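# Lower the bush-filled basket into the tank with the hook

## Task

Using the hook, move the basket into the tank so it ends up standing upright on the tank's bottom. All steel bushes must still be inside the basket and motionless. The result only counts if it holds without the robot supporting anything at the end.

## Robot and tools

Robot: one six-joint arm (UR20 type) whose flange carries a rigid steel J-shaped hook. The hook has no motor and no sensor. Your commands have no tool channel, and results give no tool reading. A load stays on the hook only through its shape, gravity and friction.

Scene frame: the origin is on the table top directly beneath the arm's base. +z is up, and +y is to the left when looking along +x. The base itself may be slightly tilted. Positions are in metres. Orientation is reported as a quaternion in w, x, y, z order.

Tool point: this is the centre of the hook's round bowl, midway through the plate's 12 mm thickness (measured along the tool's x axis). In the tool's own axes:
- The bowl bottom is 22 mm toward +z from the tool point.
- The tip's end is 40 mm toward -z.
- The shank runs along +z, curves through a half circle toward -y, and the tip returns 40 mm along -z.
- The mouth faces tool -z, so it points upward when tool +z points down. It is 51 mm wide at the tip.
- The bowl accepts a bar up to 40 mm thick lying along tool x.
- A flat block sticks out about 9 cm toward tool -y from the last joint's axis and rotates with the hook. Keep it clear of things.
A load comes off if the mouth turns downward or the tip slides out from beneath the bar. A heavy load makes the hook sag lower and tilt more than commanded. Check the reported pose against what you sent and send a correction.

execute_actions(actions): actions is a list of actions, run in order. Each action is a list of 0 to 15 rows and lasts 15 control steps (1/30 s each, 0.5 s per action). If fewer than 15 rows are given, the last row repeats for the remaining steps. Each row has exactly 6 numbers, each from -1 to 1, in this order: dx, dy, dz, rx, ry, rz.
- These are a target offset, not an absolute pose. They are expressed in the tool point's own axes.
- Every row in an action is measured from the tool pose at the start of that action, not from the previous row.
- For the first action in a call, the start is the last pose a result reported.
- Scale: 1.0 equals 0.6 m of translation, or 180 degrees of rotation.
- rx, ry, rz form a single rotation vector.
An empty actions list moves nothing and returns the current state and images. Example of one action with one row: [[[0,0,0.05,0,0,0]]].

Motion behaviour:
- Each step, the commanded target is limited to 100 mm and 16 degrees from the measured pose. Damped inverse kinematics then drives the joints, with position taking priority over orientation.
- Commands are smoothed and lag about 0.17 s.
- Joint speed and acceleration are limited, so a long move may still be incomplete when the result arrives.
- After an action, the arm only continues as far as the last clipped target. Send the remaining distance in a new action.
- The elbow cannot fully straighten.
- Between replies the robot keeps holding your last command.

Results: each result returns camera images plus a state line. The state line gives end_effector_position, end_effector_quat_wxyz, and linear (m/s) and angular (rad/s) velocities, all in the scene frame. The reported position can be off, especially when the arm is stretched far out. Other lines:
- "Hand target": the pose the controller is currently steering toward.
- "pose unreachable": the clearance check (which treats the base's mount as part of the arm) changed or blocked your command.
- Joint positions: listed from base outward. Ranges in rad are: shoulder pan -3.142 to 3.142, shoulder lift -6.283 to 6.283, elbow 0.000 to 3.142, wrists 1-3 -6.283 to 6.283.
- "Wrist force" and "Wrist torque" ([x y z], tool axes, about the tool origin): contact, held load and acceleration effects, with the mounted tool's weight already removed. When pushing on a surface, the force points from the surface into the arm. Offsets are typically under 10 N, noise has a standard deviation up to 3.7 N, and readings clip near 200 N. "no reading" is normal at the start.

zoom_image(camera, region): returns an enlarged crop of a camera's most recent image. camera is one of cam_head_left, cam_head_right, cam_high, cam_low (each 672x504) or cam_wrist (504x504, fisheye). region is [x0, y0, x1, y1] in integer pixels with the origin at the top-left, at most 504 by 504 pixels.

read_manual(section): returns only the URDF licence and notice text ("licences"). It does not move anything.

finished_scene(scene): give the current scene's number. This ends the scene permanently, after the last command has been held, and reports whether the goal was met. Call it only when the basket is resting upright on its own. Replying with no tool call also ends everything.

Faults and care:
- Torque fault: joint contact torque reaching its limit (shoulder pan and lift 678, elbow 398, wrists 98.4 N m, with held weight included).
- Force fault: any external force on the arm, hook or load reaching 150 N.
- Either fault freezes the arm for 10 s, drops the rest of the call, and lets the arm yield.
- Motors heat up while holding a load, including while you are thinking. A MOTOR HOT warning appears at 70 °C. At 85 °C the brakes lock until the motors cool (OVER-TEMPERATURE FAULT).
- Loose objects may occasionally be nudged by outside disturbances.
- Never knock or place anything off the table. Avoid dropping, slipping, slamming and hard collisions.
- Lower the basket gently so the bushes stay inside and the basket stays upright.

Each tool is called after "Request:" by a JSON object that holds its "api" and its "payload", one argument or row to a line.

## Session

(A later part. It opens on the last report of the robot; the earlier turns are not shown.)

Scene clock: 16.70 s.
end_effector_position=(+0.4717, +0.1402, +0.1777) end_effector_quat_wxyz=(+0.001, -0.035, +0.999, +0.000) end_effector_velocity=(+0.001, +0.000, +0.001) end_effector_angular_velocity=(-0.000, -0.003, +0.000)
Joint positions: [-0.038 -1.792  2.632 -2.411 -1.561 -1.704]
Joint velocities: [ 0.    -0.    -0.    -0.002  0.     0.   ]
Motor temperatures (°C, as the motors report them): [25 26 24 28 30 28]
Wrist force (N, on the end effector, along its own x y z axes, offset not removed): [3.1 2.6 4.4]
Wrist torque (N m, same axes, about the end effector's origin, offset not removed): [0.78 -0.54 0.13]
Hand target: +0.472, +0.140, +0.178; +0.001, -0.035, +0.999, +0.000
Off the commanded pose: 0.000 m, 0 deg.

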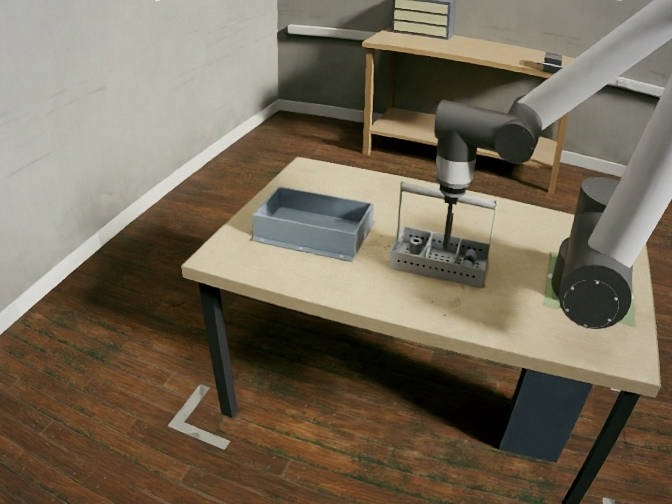

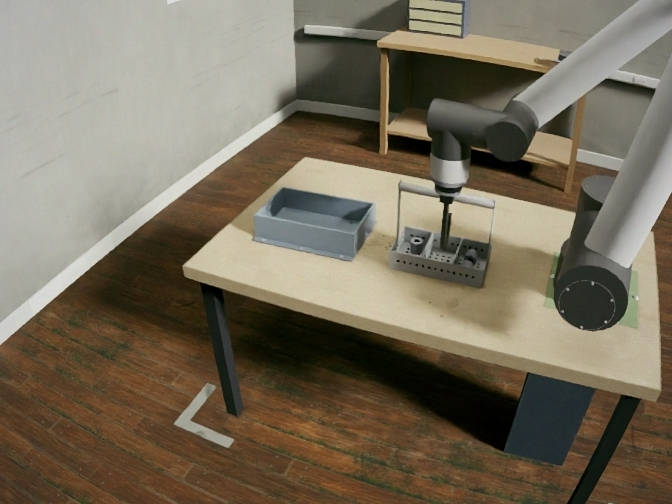

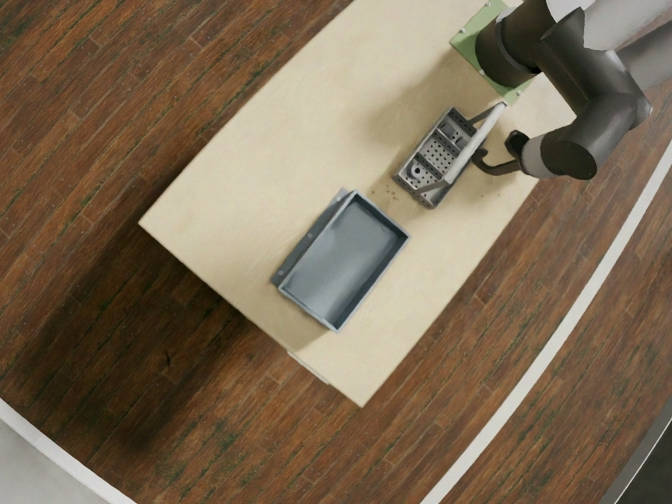

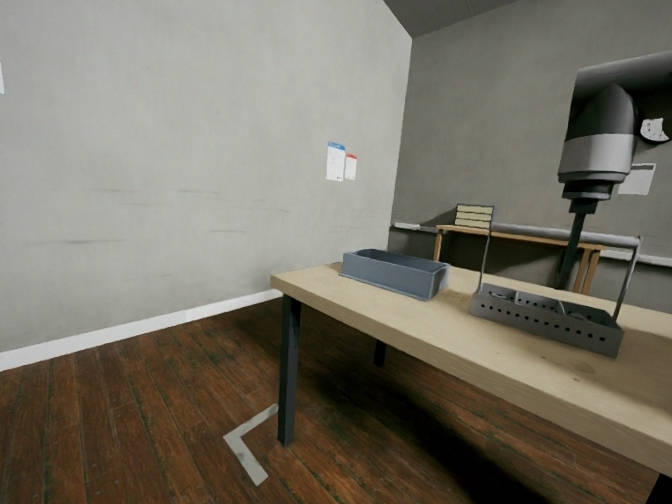

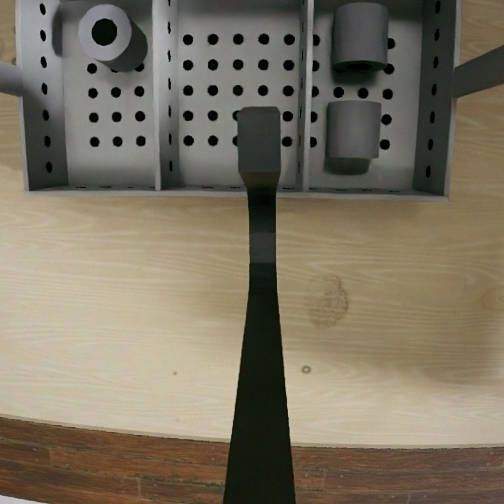

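Request:
{"api": "execute_actions", "payload": {
  "actions": [
    [[-0.001,-0.03,0,0,0,0],[-0.002,-0.06,0,0,0,0],[-0.003,-0.09,0,0,0,0],[-0.004,-0.12,0,0,0,0],[-0.005,-0.153,0,0,0,0]]
  ]
}}

Scene clock: 19.37 s.
end_effector_position=(+0.4808, +0.0503, +0.1777) end_effector_quat_wxyz=(+0.001, -0.035, +0.999, -0.000) end_effector_velocity=(+0.003, -0.017, -0.001) end_effector_angular_velocity=(+0.009, +0.000, +0.005)
Joint positions: [-0.232 -1.817  2.647 -2.4   -1.561 -1.898]
Joint velocities: [-0.043 -0.     0.001  0.002  0.009 -0.048]
Motor temperatures (°C, as the motors report them): [25 26 24 28 30 28]
Wrist force (N, on the end effector, along its own x y z axes, offset not removed): [2.4 1.8 2.2]
Wrist torque (N m, same axes, about the end effector's origin, offset not removed): [0.68 -0.48 0.27]
Hand target: +0.481, +0.049, +0.178; +0.001, -0.035, +0.999, +0.000
Off the commanded pose: 0.001 m, 0 deg.

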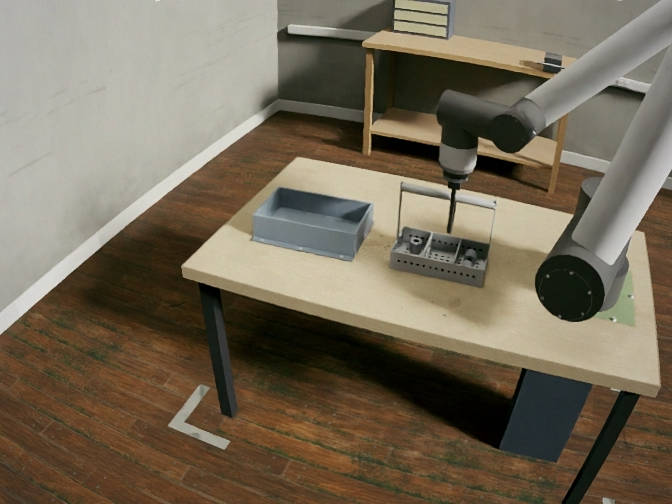

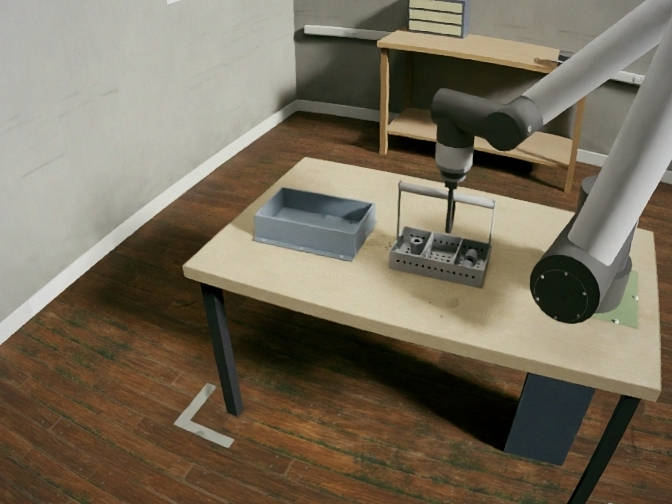

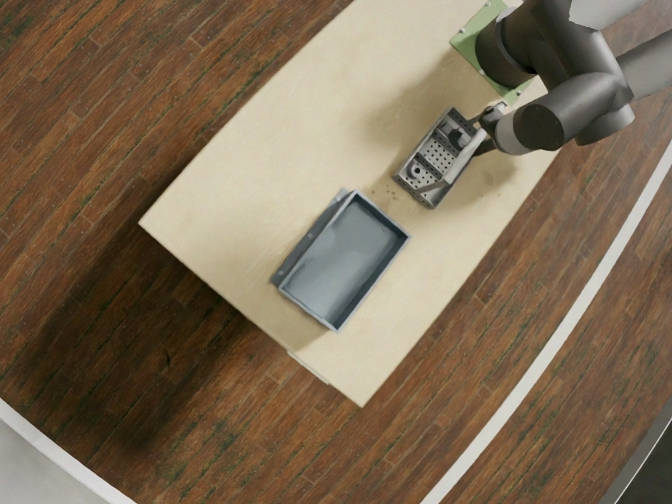

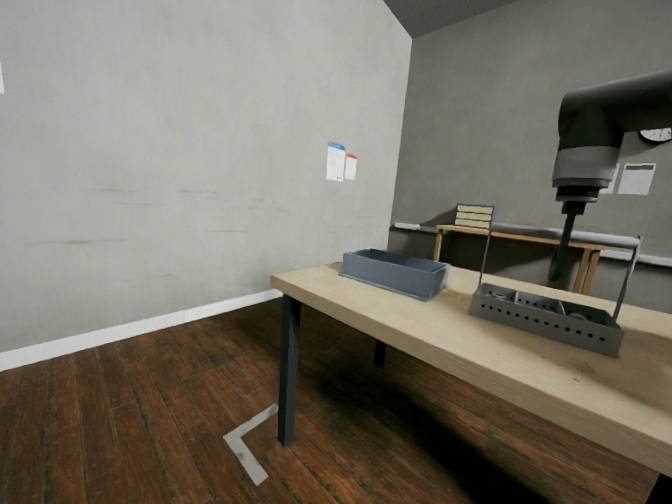

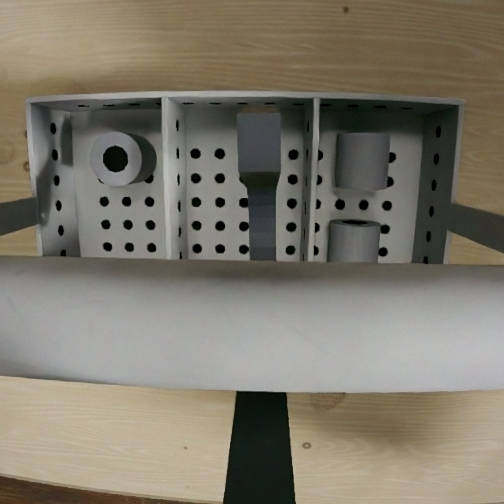

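Request:
{"api": "execute_actions", "payload": {
  "actions": [
    [[0,0.001,-0.02,0,0,0],[0,0.002,-0.04,0,0,0],[0,0.003,-0.06,0,0,0],[0,0.003,-0.08,0,0,0],[0,0.003,-0.1,0,0,0],[0,0.003,-0.11,0,0,0]]
  ]
}}

Scene clock: 20.37 s.
end_effector_position=(+0.4808, +0.0522, +0.2427) end_effector_quat_wxyz=(+0.001, -0.035, +0.999, -0.000) end_effector_velocity=(-0.001, -0.000, +0.013) end_effector_angular_velocity=(+0.003, +0.005, +0.000)
Joint positions: [-0.229 -1.918  2.58  -2.232 -1.562 -1.895]
Joint velocities: [-0.003 -0.018 -0.015  0.039  0.002 -0.003]
Motor temperatures (°C, as the motors report them): [25 26 24 28 30 28]
Wrist force (N, on the end effector, along its own x y z axes, offset not removed): [1.7 -0.4 2.2]
Wrist torque (N m, same axes, about the end effector's origin, offset not removed): [0.22 -0.32 0.21]
Hand target: +0.481, +0.052, +0.244; +0.001, -0.035, +0.999, -0.000
Off the commanded pose: 0.001 m, 0 deg.

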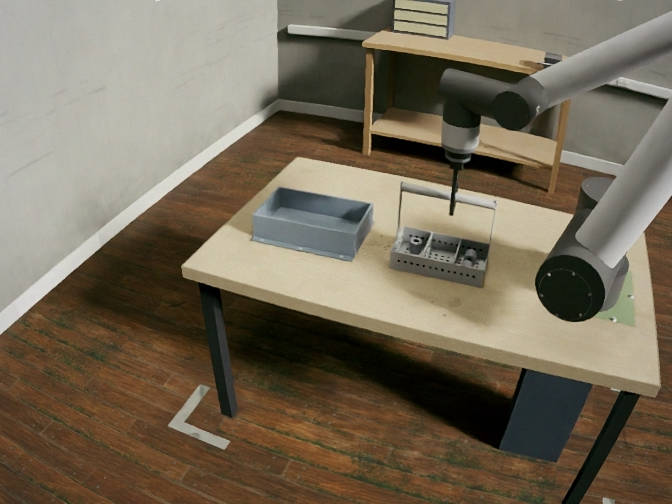

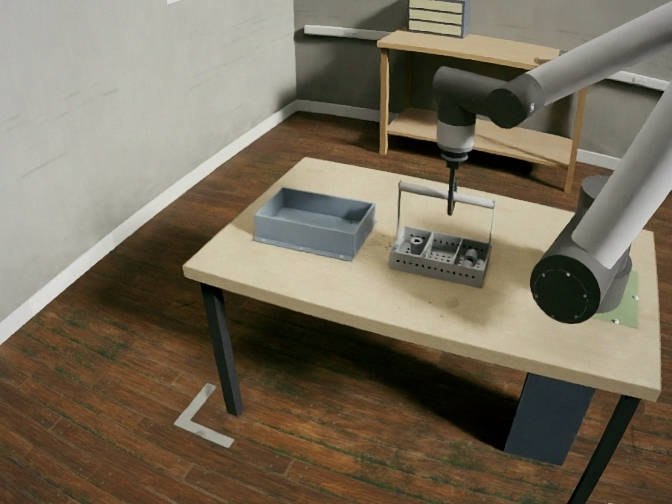

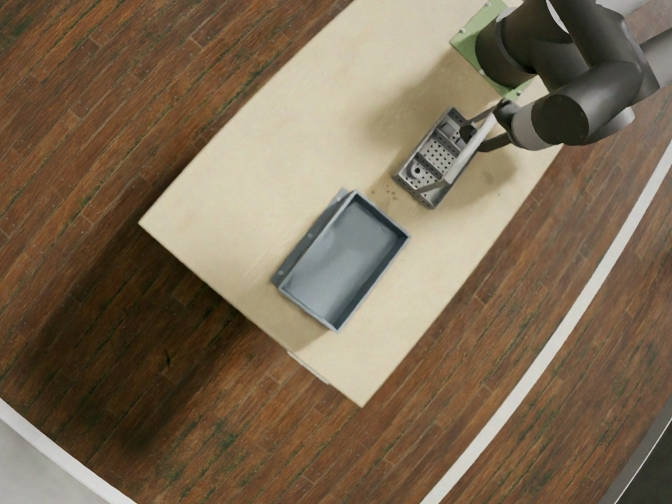

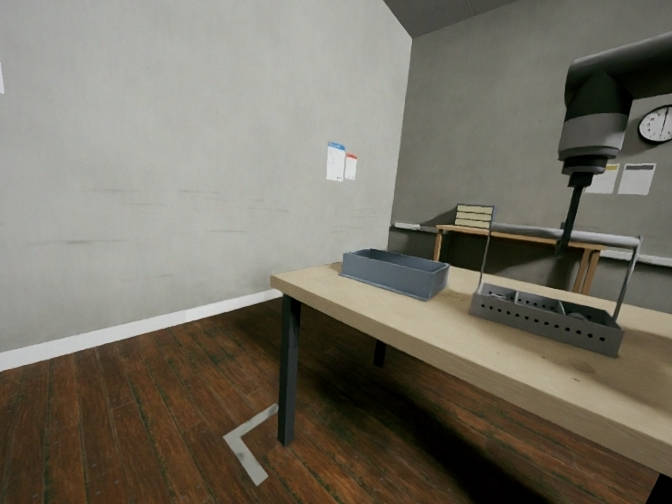

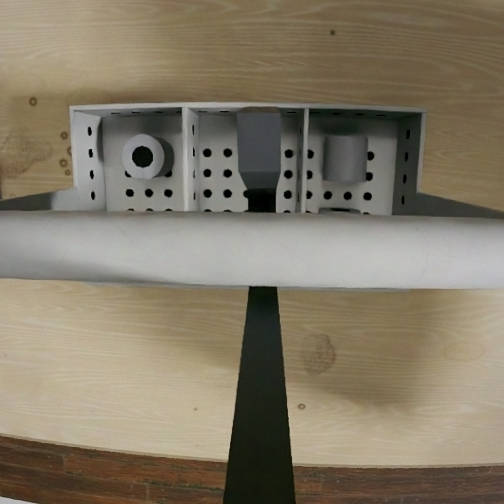

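Request:
{"api": "execute_actions", "payload": {
  "actions": [
    [[0,0,-0.004,0,0,0],[0,0,-0.008,0,0,0],[0,0,-0.012,0,0,0],[0,0,-0.015,0,0,0],[0,0,-0.018,0,0,0],[0,0,-0.021,0,0,0],[0,0,-0.024,0,0,0],[0,0,-0.027,0,0,0],[0,0,-0.03,0,0,0],[0,0,-0.033,0,0,0],[0,0,-0.036,0,0,0],[0,0,-0.039,0,0,0],[0,0,-0.042,0,0,0]]
  ]
}}

Scene clock: 21.17 s.
end_effector_position=(+0.4807, +0.0523, +0.2649) end_effector_quat_wxyz=(+0.001, -0.035, +0.999, -0.000) end_effector_velocity=(+0.000, -0.000, +0.035) end_effector_angular_velocity=(-0.001, -0.001, -0.001)
Joint positions: [-0.229 -1.947  2.555 -2.179 -1.562 -1.895]
Joint velocities: [-0.001 -0.043 -0.038  0.08  -0.001  0.   ]
Motor temperatures (°C, as the motors report them): [25 26 24 28 30 28]
Wrist force (N, on the end effector, along its own x y z axes, offset not removed): [3.2 1.7 24.7]
Wrist torque (N m, same axes, about the end effector's origin, offset not removed): [0.76 -0.45 0.18]
Hand target: +0.481, +0.052, +0.268; +0.001, -0.035, +0.999, -0.000
Off the commanded pose: 0.003 m, 0 deg.

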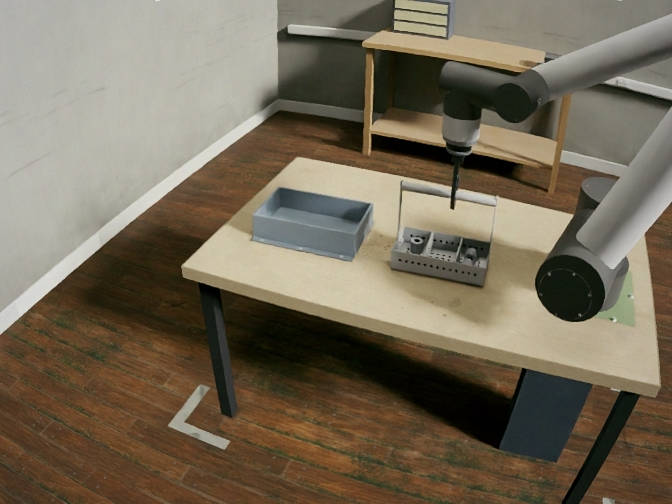

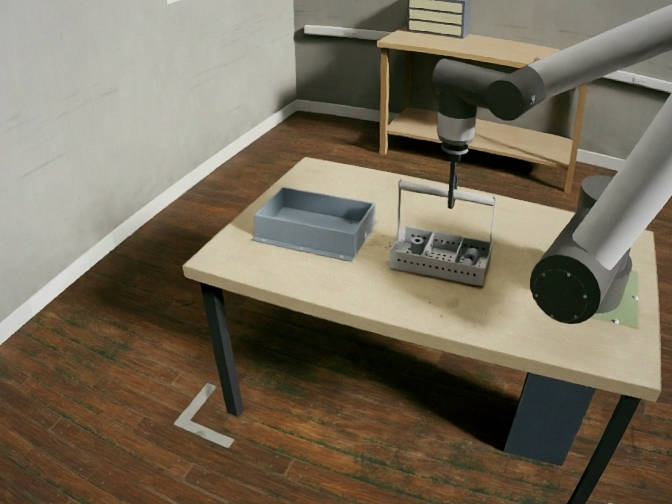

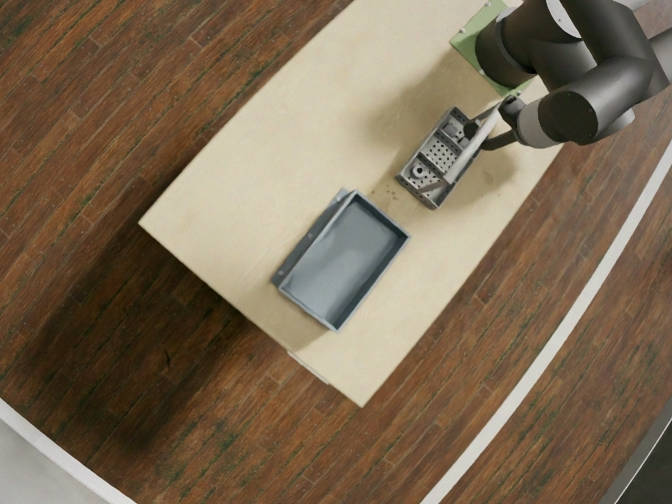

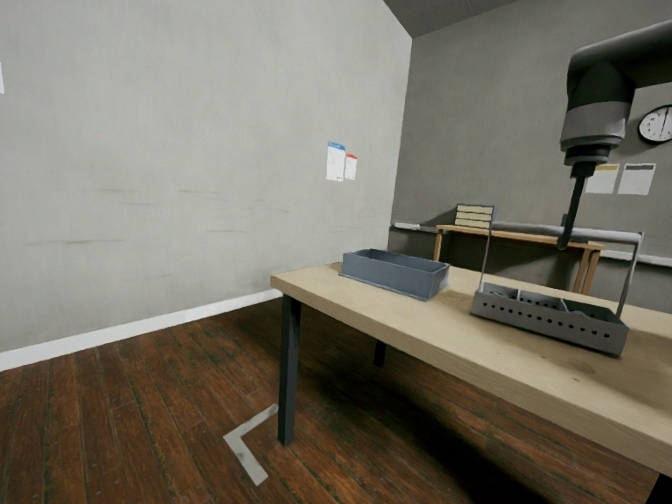

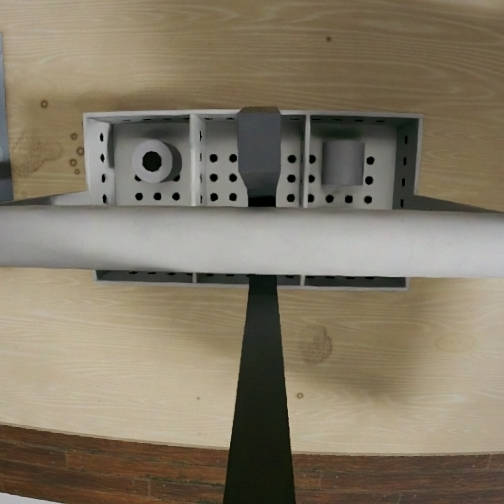

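Request:
{"api": "execute_actions", "payload": {
  "actions": [
    [[0,0,-0.008,0,0,0]]
  ]
}}

Request:
{"api": "zoom_image", "payload": {
  "camera": "cam_low",
  "region": [460, 200, 660, 370]
}}

Request:
{"api": "zoom_image", "payload": {
  "camera": "cam_head_left",
  "region": [370, 140, 530, 300]
}}

Scene clock: 21.90 s.
end_effector_position=(+0.4807, +0.0523, +0.2697) end_effector_quat_wxyz=(+0.001, -0.035, +0.999, -0.000) end_effector_velocity=(+0.000, +0.000, +0.000) end_effector_angular_velocity=(+0.001, -0.000, -0.000)
Joint positions: [-0.229 -1.952  2.55  -2.168 -1.562 -1.895]
Joint velocities: [-0.001 -0.    -0.001  0.001  0.001 -0.   ]
Motor temperatures (°C, as the motors report them): [25 26 24 28 30 28]
Wrist force (N, on the end effector, along its own x y z axes, offset not removed): [2.9 2.1 24.7]
Wrist torque (N m, same axes, about the end effector's origin, offset not removed): [0.72 -0.45 0.17]
Hand target: +0.481, +0.052, +0.270; +0.001, -0.035, +0.999, -0.000
Off the commanded pose: 0.000 m, 0 deg.

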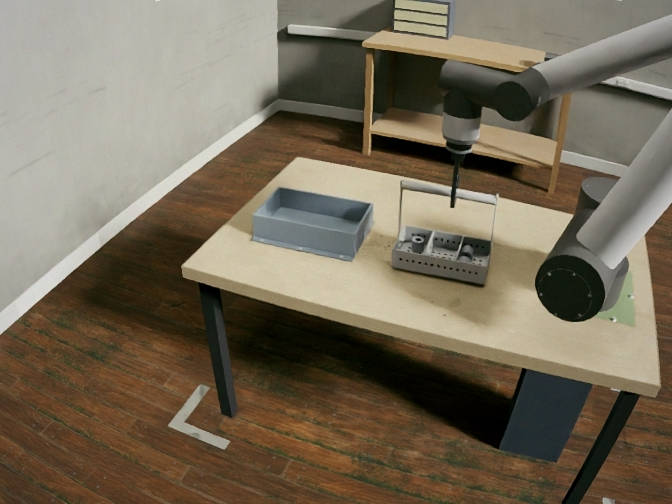

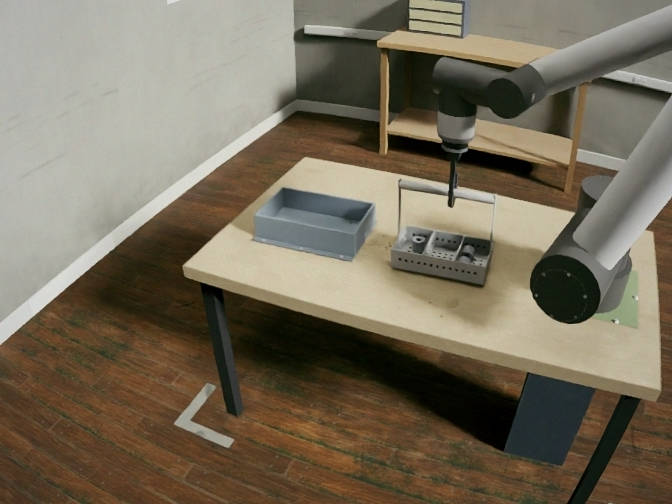

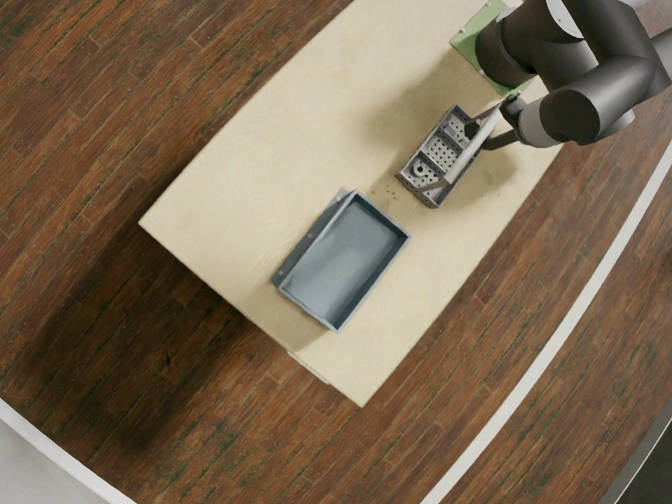

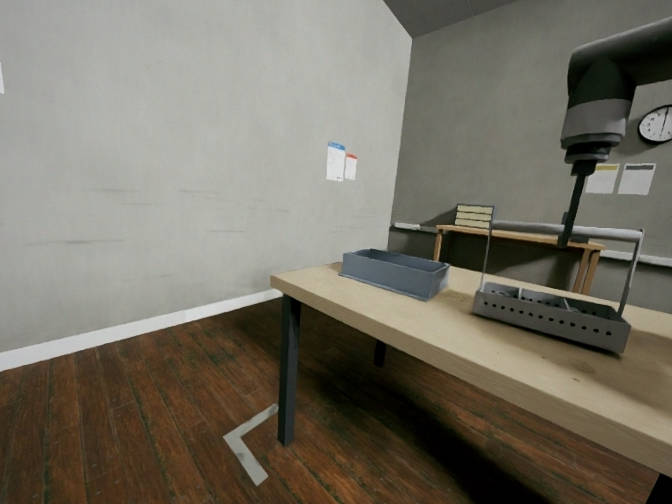

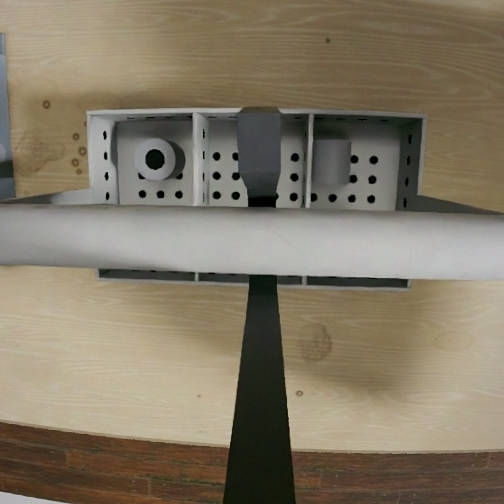

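Region (460, 200, 660, 370) of cam_low's 672x504 image, scaled by 2.520, with more detail than that image has; it fills the top 428 rows of this view, and the rest is white.

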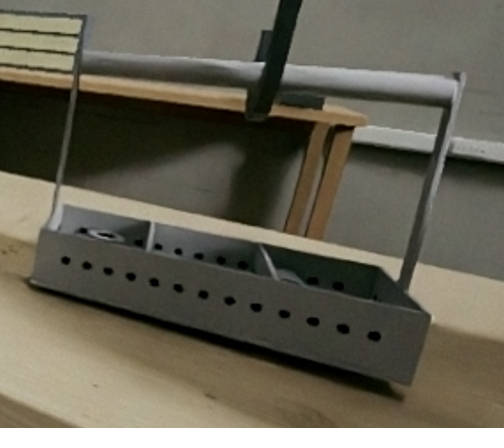

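Region (370, 140, 530, 300) of cam_head_left's 672x504 image, scaled by 3.150, with more detail than that image has.

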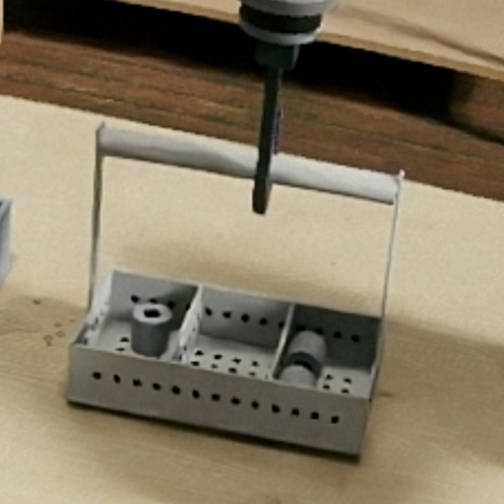

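Request:
{"api": "execute_actions", "payload": {
  "actions": [
    [[0,0,-0.005,0,0,0],[0,0,-0.015,0,0,0],[0,0,-0.03,0,0,0],[0,0,-0.05,0,0,0],[0,0,-0.072,0,0,0],[0,0,-0.096,0,0,0],[0,0,-0.12,0,0,0],[0,0,-0.143,0,0,0],[0,0,-0.164,0,0,0],[0,0,-0.18,0,0,0],[0,0,-0.192,0,0,0],[0,0,-0.2,0,0,0]]
  ]
}}

Scene clock: 25.37 s.
end_effector_position=(+0.4818, +0.0526, +0.3798) end_effector_quat_wxyz=(+0.002, -0.035, +0.999, -0.001) end_effector_velocity=(-0.012, +0.000, +0.122) end_effector_angular_velocity=(+0.011, +0.029, +0.003)
Joint positions: [-0.23  -2.05   2.423 -1.947 -1.563 -1.896]
Joint velocities: [-0.012 -0.086 -0.152  0.269  0.003 -0.014]
Motor temperatures (°C, as the motors report them): [25 26 24 28 30 28]
Wrist force (N, on the end effector, along its own x y z axes, offset not removed): [3.2 3.8 17.6]
Wrist torque (N m, same axes, about the end effector's origin, offset not removed): [0.94 -0.51 0.12]
Hand target: +0.481, +0.053, +0.389; +0.001, -0.035, +0.999, -0.000
Off the commanded pose: 0.010 m, 0 deg.

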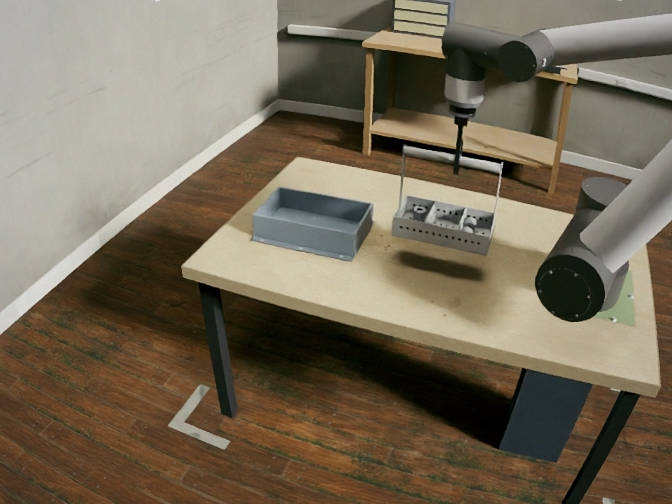

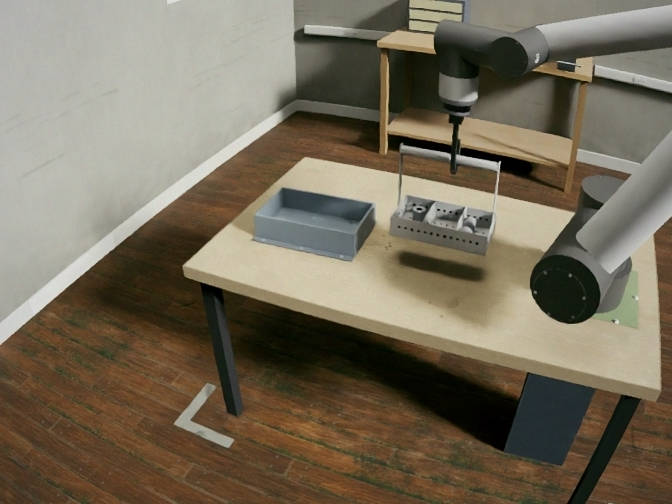

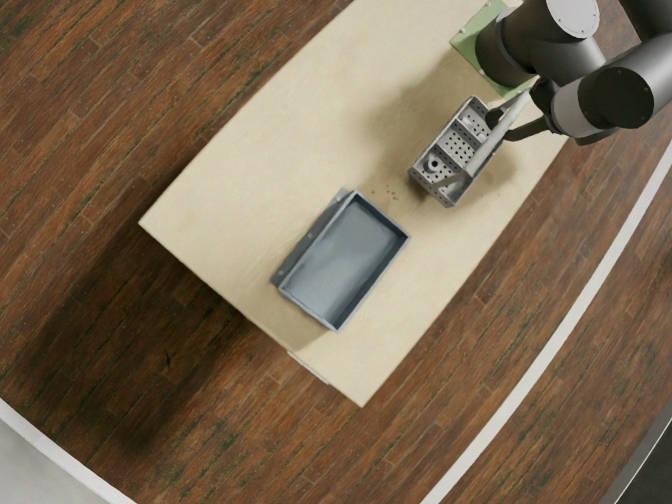

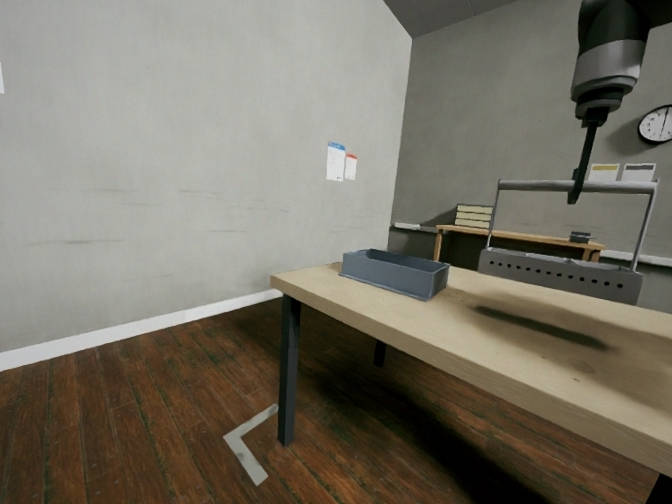

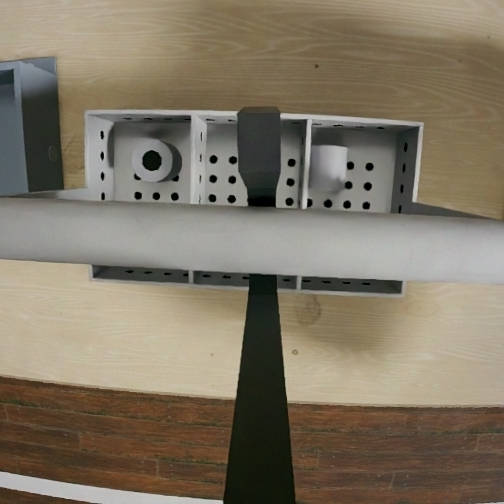

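Request:
{"api": "execute_actions", "payload": {
  "actions": [
    [[0,0,-0.017,0,0,0],[-0.0002,0,-0.017,0,0,0],[-0.0006,0,-0.017,0,0,0],[-0.0013,0,-0.017,0,0,0],[-0.0024,0,-0.017,0,0,0],[-0.0041,0,-0.017,0,0,0],[-0.0064,-0.001,-0.017,0,0,0],[-0.0094,-0.001,-0.017,0,0,0],[-0.013,-0.0014,-0.017,0,0,0],[-0.0175,-0.0019,-0.017,0,0,0],[-0.0227,-0.0025,-0.017,0,0,0],[-0.0288,-0.0031,-0.017,0,0,0],[-0.0357,-0.0039,-0.017,0,0,0],[-0.0435,-0.0047,-0.017,0,0,0],[-0.0522,-0.0057,-0.017,0,0,0]],
    [[-0.0442,-0.0048,0,0,0,0],[-0.0547,-0.006,0,0,0,0],[-0.066,-0.0072,0,0,0,0],[-0.0782,-0.0085,0,0,0,0],[-0.0912,-0.01,0,0,0,0],[-0.105,-0.0115,0,0,0,0],[-0.1196,-0.0131,0,0,0,0],[-0.1349,-0.0147,0,0,0,0],[-0.1509,-0.0165,0,0,0,0],[-0.1675,-0.0183,0,0,0,0],[-0.1847,-0.0202,0,0,0,0],[-0.2025,-0.0221,0,0,0,0],[-0.2209,-0.0241,0,0,0,0],[-0.2396,-0.0262,0,0,0,0],[-0.2588,-0.0283,0,0,0,0]],
    [[-0.1107,-0.0121,0,0,0,0],[-0.1304,-0.0142,0,0,0,0],[-0.1504,-0.0164,0,0,0,0],[-0.1703,-0.0186,0,0,0,0],[-0.1905,-0.0208,0,0,0,0],[-0.2106,-0.023,0,0,0,0],[-0.2306,-0.0252,0,0,0,0],[-0.2505,-0.0274,0,0,0,0],[-0.2702,-0.0295,0,0,0,0],[-0.2897,-0.0316,0,0,0,0],[-0.3088,-0.0337,0,0,0,0],[-0.3276,-0.0358,0,0,0,0],[-0.3459,-0.0378,0,0,0,0],[-0.3637,-0.0397,0,0,0,0],[-0.3809,-0.0416,0,0,0,0]],
    [[-0.1079,-0.0118,0,0,0,0],[-0.1239,-0.0135,0,0,0,0],[-0.1392,-0.0152,0,0,0,0],[-0.1538,-0.0168,0,0,0,0],[-0.1676,-0.0183,0,0,0,0],[-0.1806,-0.0197,0,0,0,0],[-0.1928,-0.021,0,0,0,0],[-0.2041,-0.0223,0,0,0,0],[-0.2146,-0.0234,0,0,0,0],[-0.2241,-0.0245,0,0,0,0],[-0.2328,-0.0254,0,0,0,0],[-0.2406,-0.0263,0,0,0,0],[-0.2475,-0.027,0,0,0,0],[-0.2536,-0.0277,0,0,0,0],[-0.2588,-0.0283,0,0,0,0]],
    [[-0.0391,-0.0043,0,0,0,0],[-0.0428,-0.0047,0,0,0,0],[-0.0457,-0.005,0,0,0,0],[-0.0481,-0.0052,0,0,0,0],[-0.0497,-0.0054,0,0,0,0],[-0.0509,-0.0056,0,0,0,0],[-0.0517,-0.0056,0,0,0,0],[-0.052,-0.0057,0,0,0,0],[-0.0522,-0.0057,0,0,0,0]]
  ]
}}

Scene clock: 30.27 s.
end_effector_position=(+0.9780, +0.0326, +0.3950) end_effector_quat_wxyz=(+0.004, -0.035, +0.999, -0.001) end_effector_velocity=(+0.002, -0.000, -0.001) end_effector_angular_velocity=(-0.000, +0.002, +0.001)
Joint positions: [-0.118 -1.4    1.877 -2.056 -1.562 -1.784]
Joint velocities: [ 0.     0.004 -0.003  0.001 -0.001 -0.   ]
Motor temperatures (°C, as the motors report them): [25 26 24 28 30 28]
Wrist force (N, on the end effector, along its own x y z axes, offset not removed): [3.6 4.4 27.7]
Wrist torque (N m, same axes, about the end effector's origin, offset not removed): [1.37 -0.29 0.26]
Hand target: +0.978, +0.033, +0.395; +0.004, -0.035, +0.999, -0.001
Off the commanded pose: 0.000 m, 0 deg.

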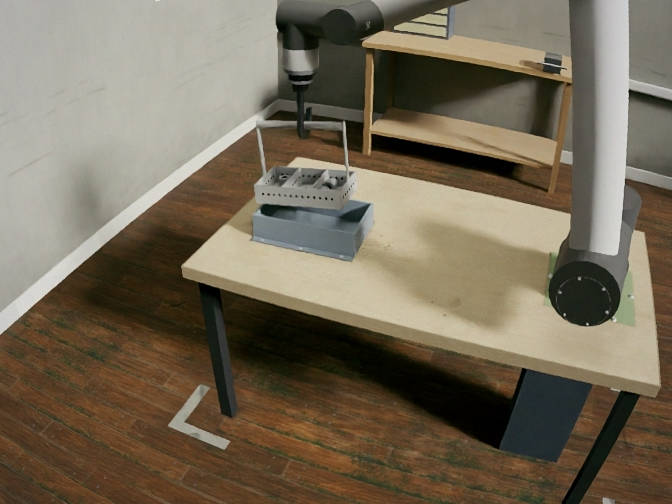

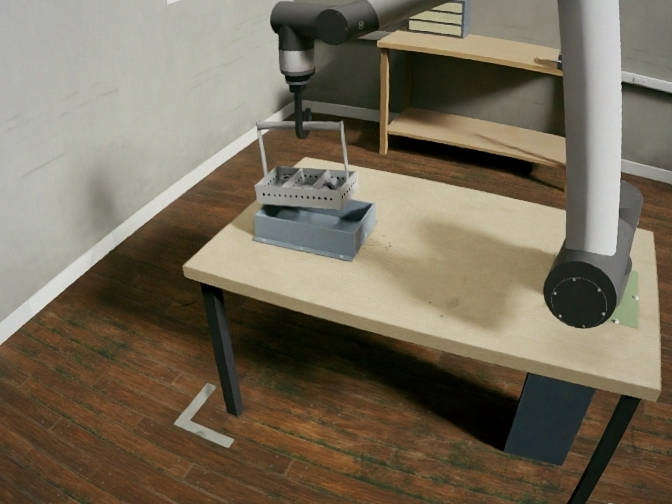

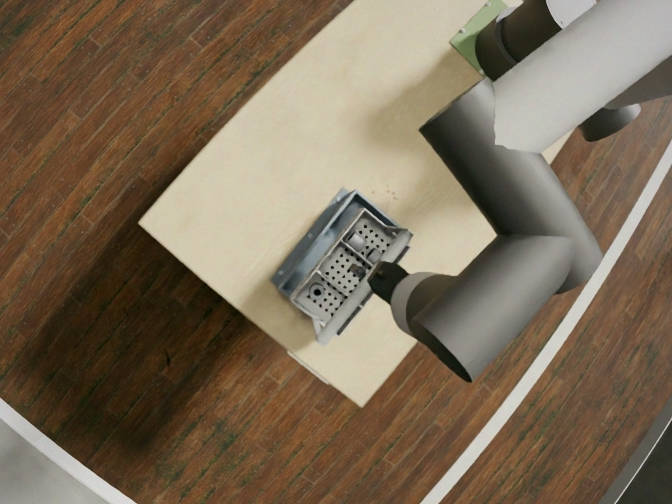

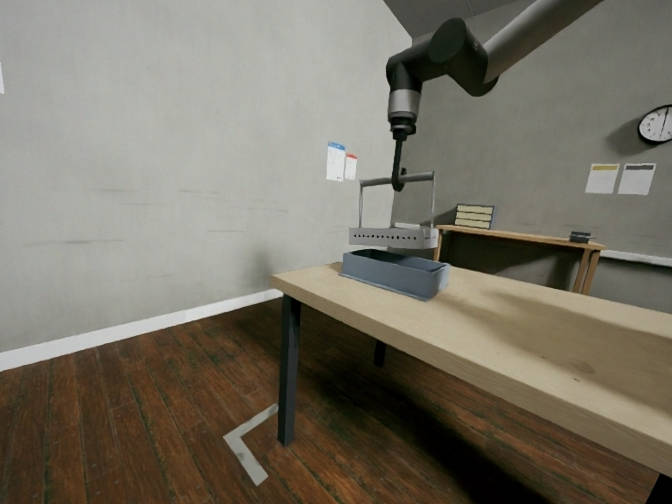

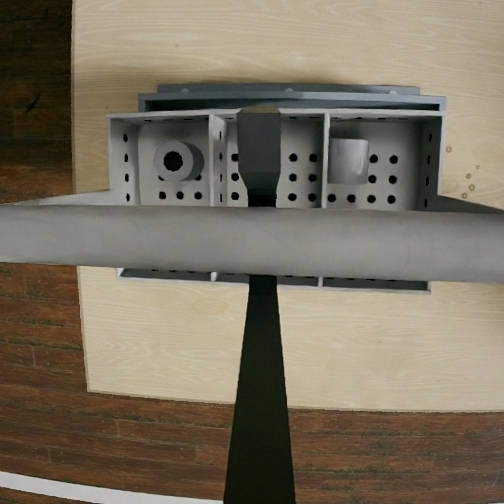

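Request:
{"api": "execute_actions", "payload": {
  "actions": []
}}

Request:
{"api": "zoom_image", "payload": {
  "camera": "cam_low",
  "region": [320, 130, 480, 310]
}}

Request:
{"api": "zoom_image", "payload": {
  "camera": "cam_head_left",
  "region": [230, 90, 400, 270]
}}

Scene clock: 30.60 s.
end_effector_position=(+0.9782, +0.0326, +0.3951) end_effector_quat_wxyz=(+0.004, -0.035, +0.999, -0.001) end_effector_velocity=(+0.000, -0.000, -0.001) end_effector_angular_velocity=(+0.001, +0.000, -0.001)
Joint positions: [-0.118 -1.399  1.877 -2.056 -1.562 -1.784]
Joint velocities: [-0.001  0.001 -0.    -0.     0.001  0.   ]
Motor temperatures (°C, as the motors report them): [25 26 24 28 30 28]
Wrist force (N, on the end effector, along its own x y z axes, offset not removed): [4.9 3.1 26.7]
Wrist torque (N m, same axes, about the end effector's origin, offset not removed): [0.65 -0.76 0.12]
Hand target: +0.978, +0.033, +0.395; +0.004, -0.035, +0.999, -0.001
Off the commanded pose: 0.000 m, 0 deg.

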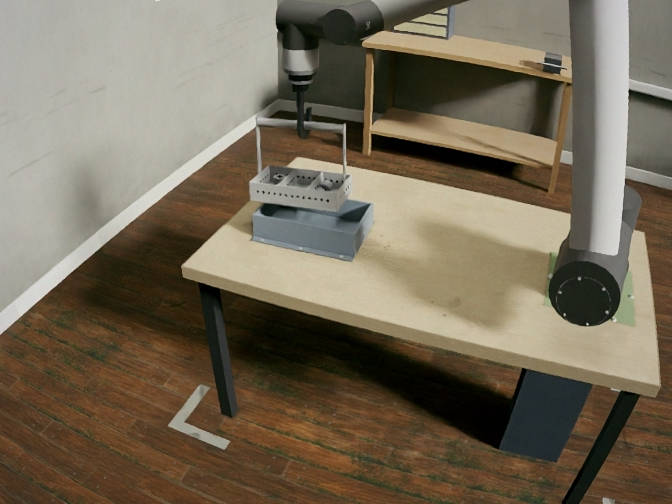

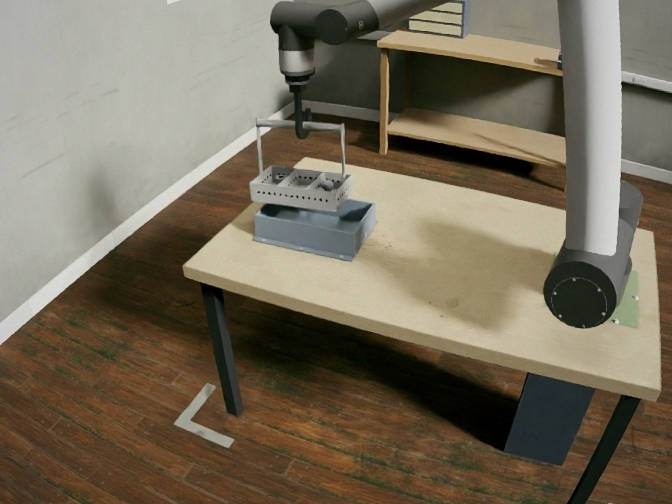

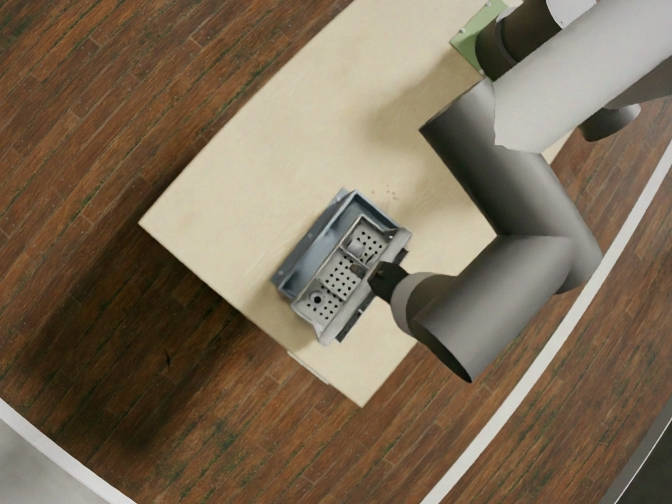

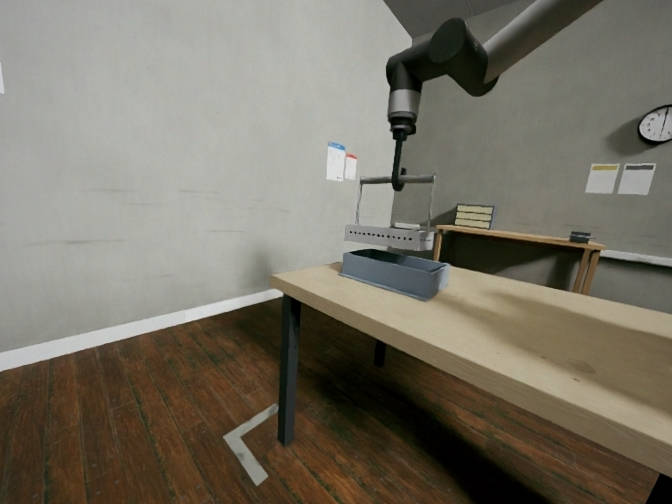

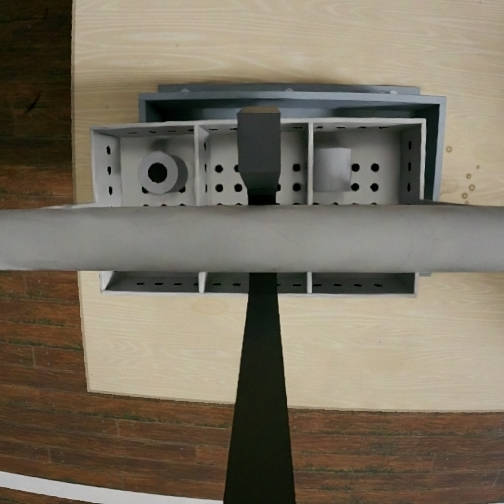

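Region (320, 130, 480, 310) of cam_low's 672x504 image, scaled by 2.800, with more detail than that image has.

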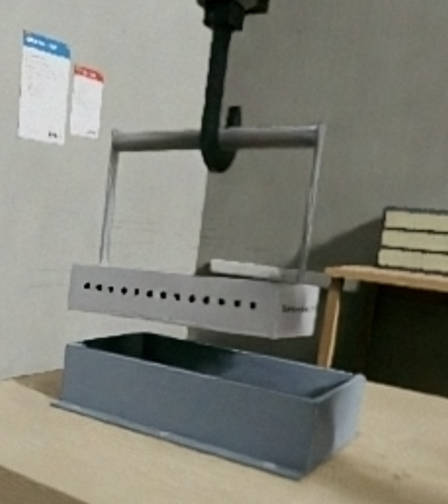

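Region (230, 90, 400, 270) of cam_head_left's 672x504 image, scaled by 2.800, with more detail than that image has.

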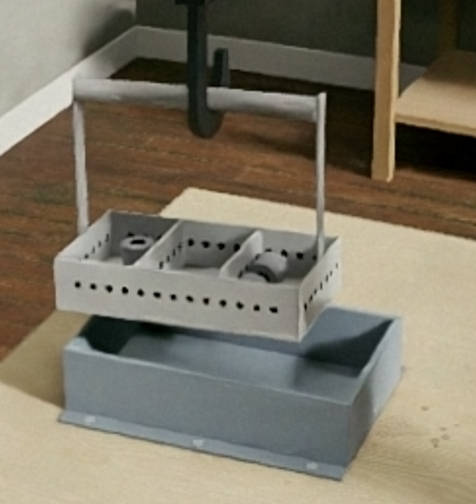

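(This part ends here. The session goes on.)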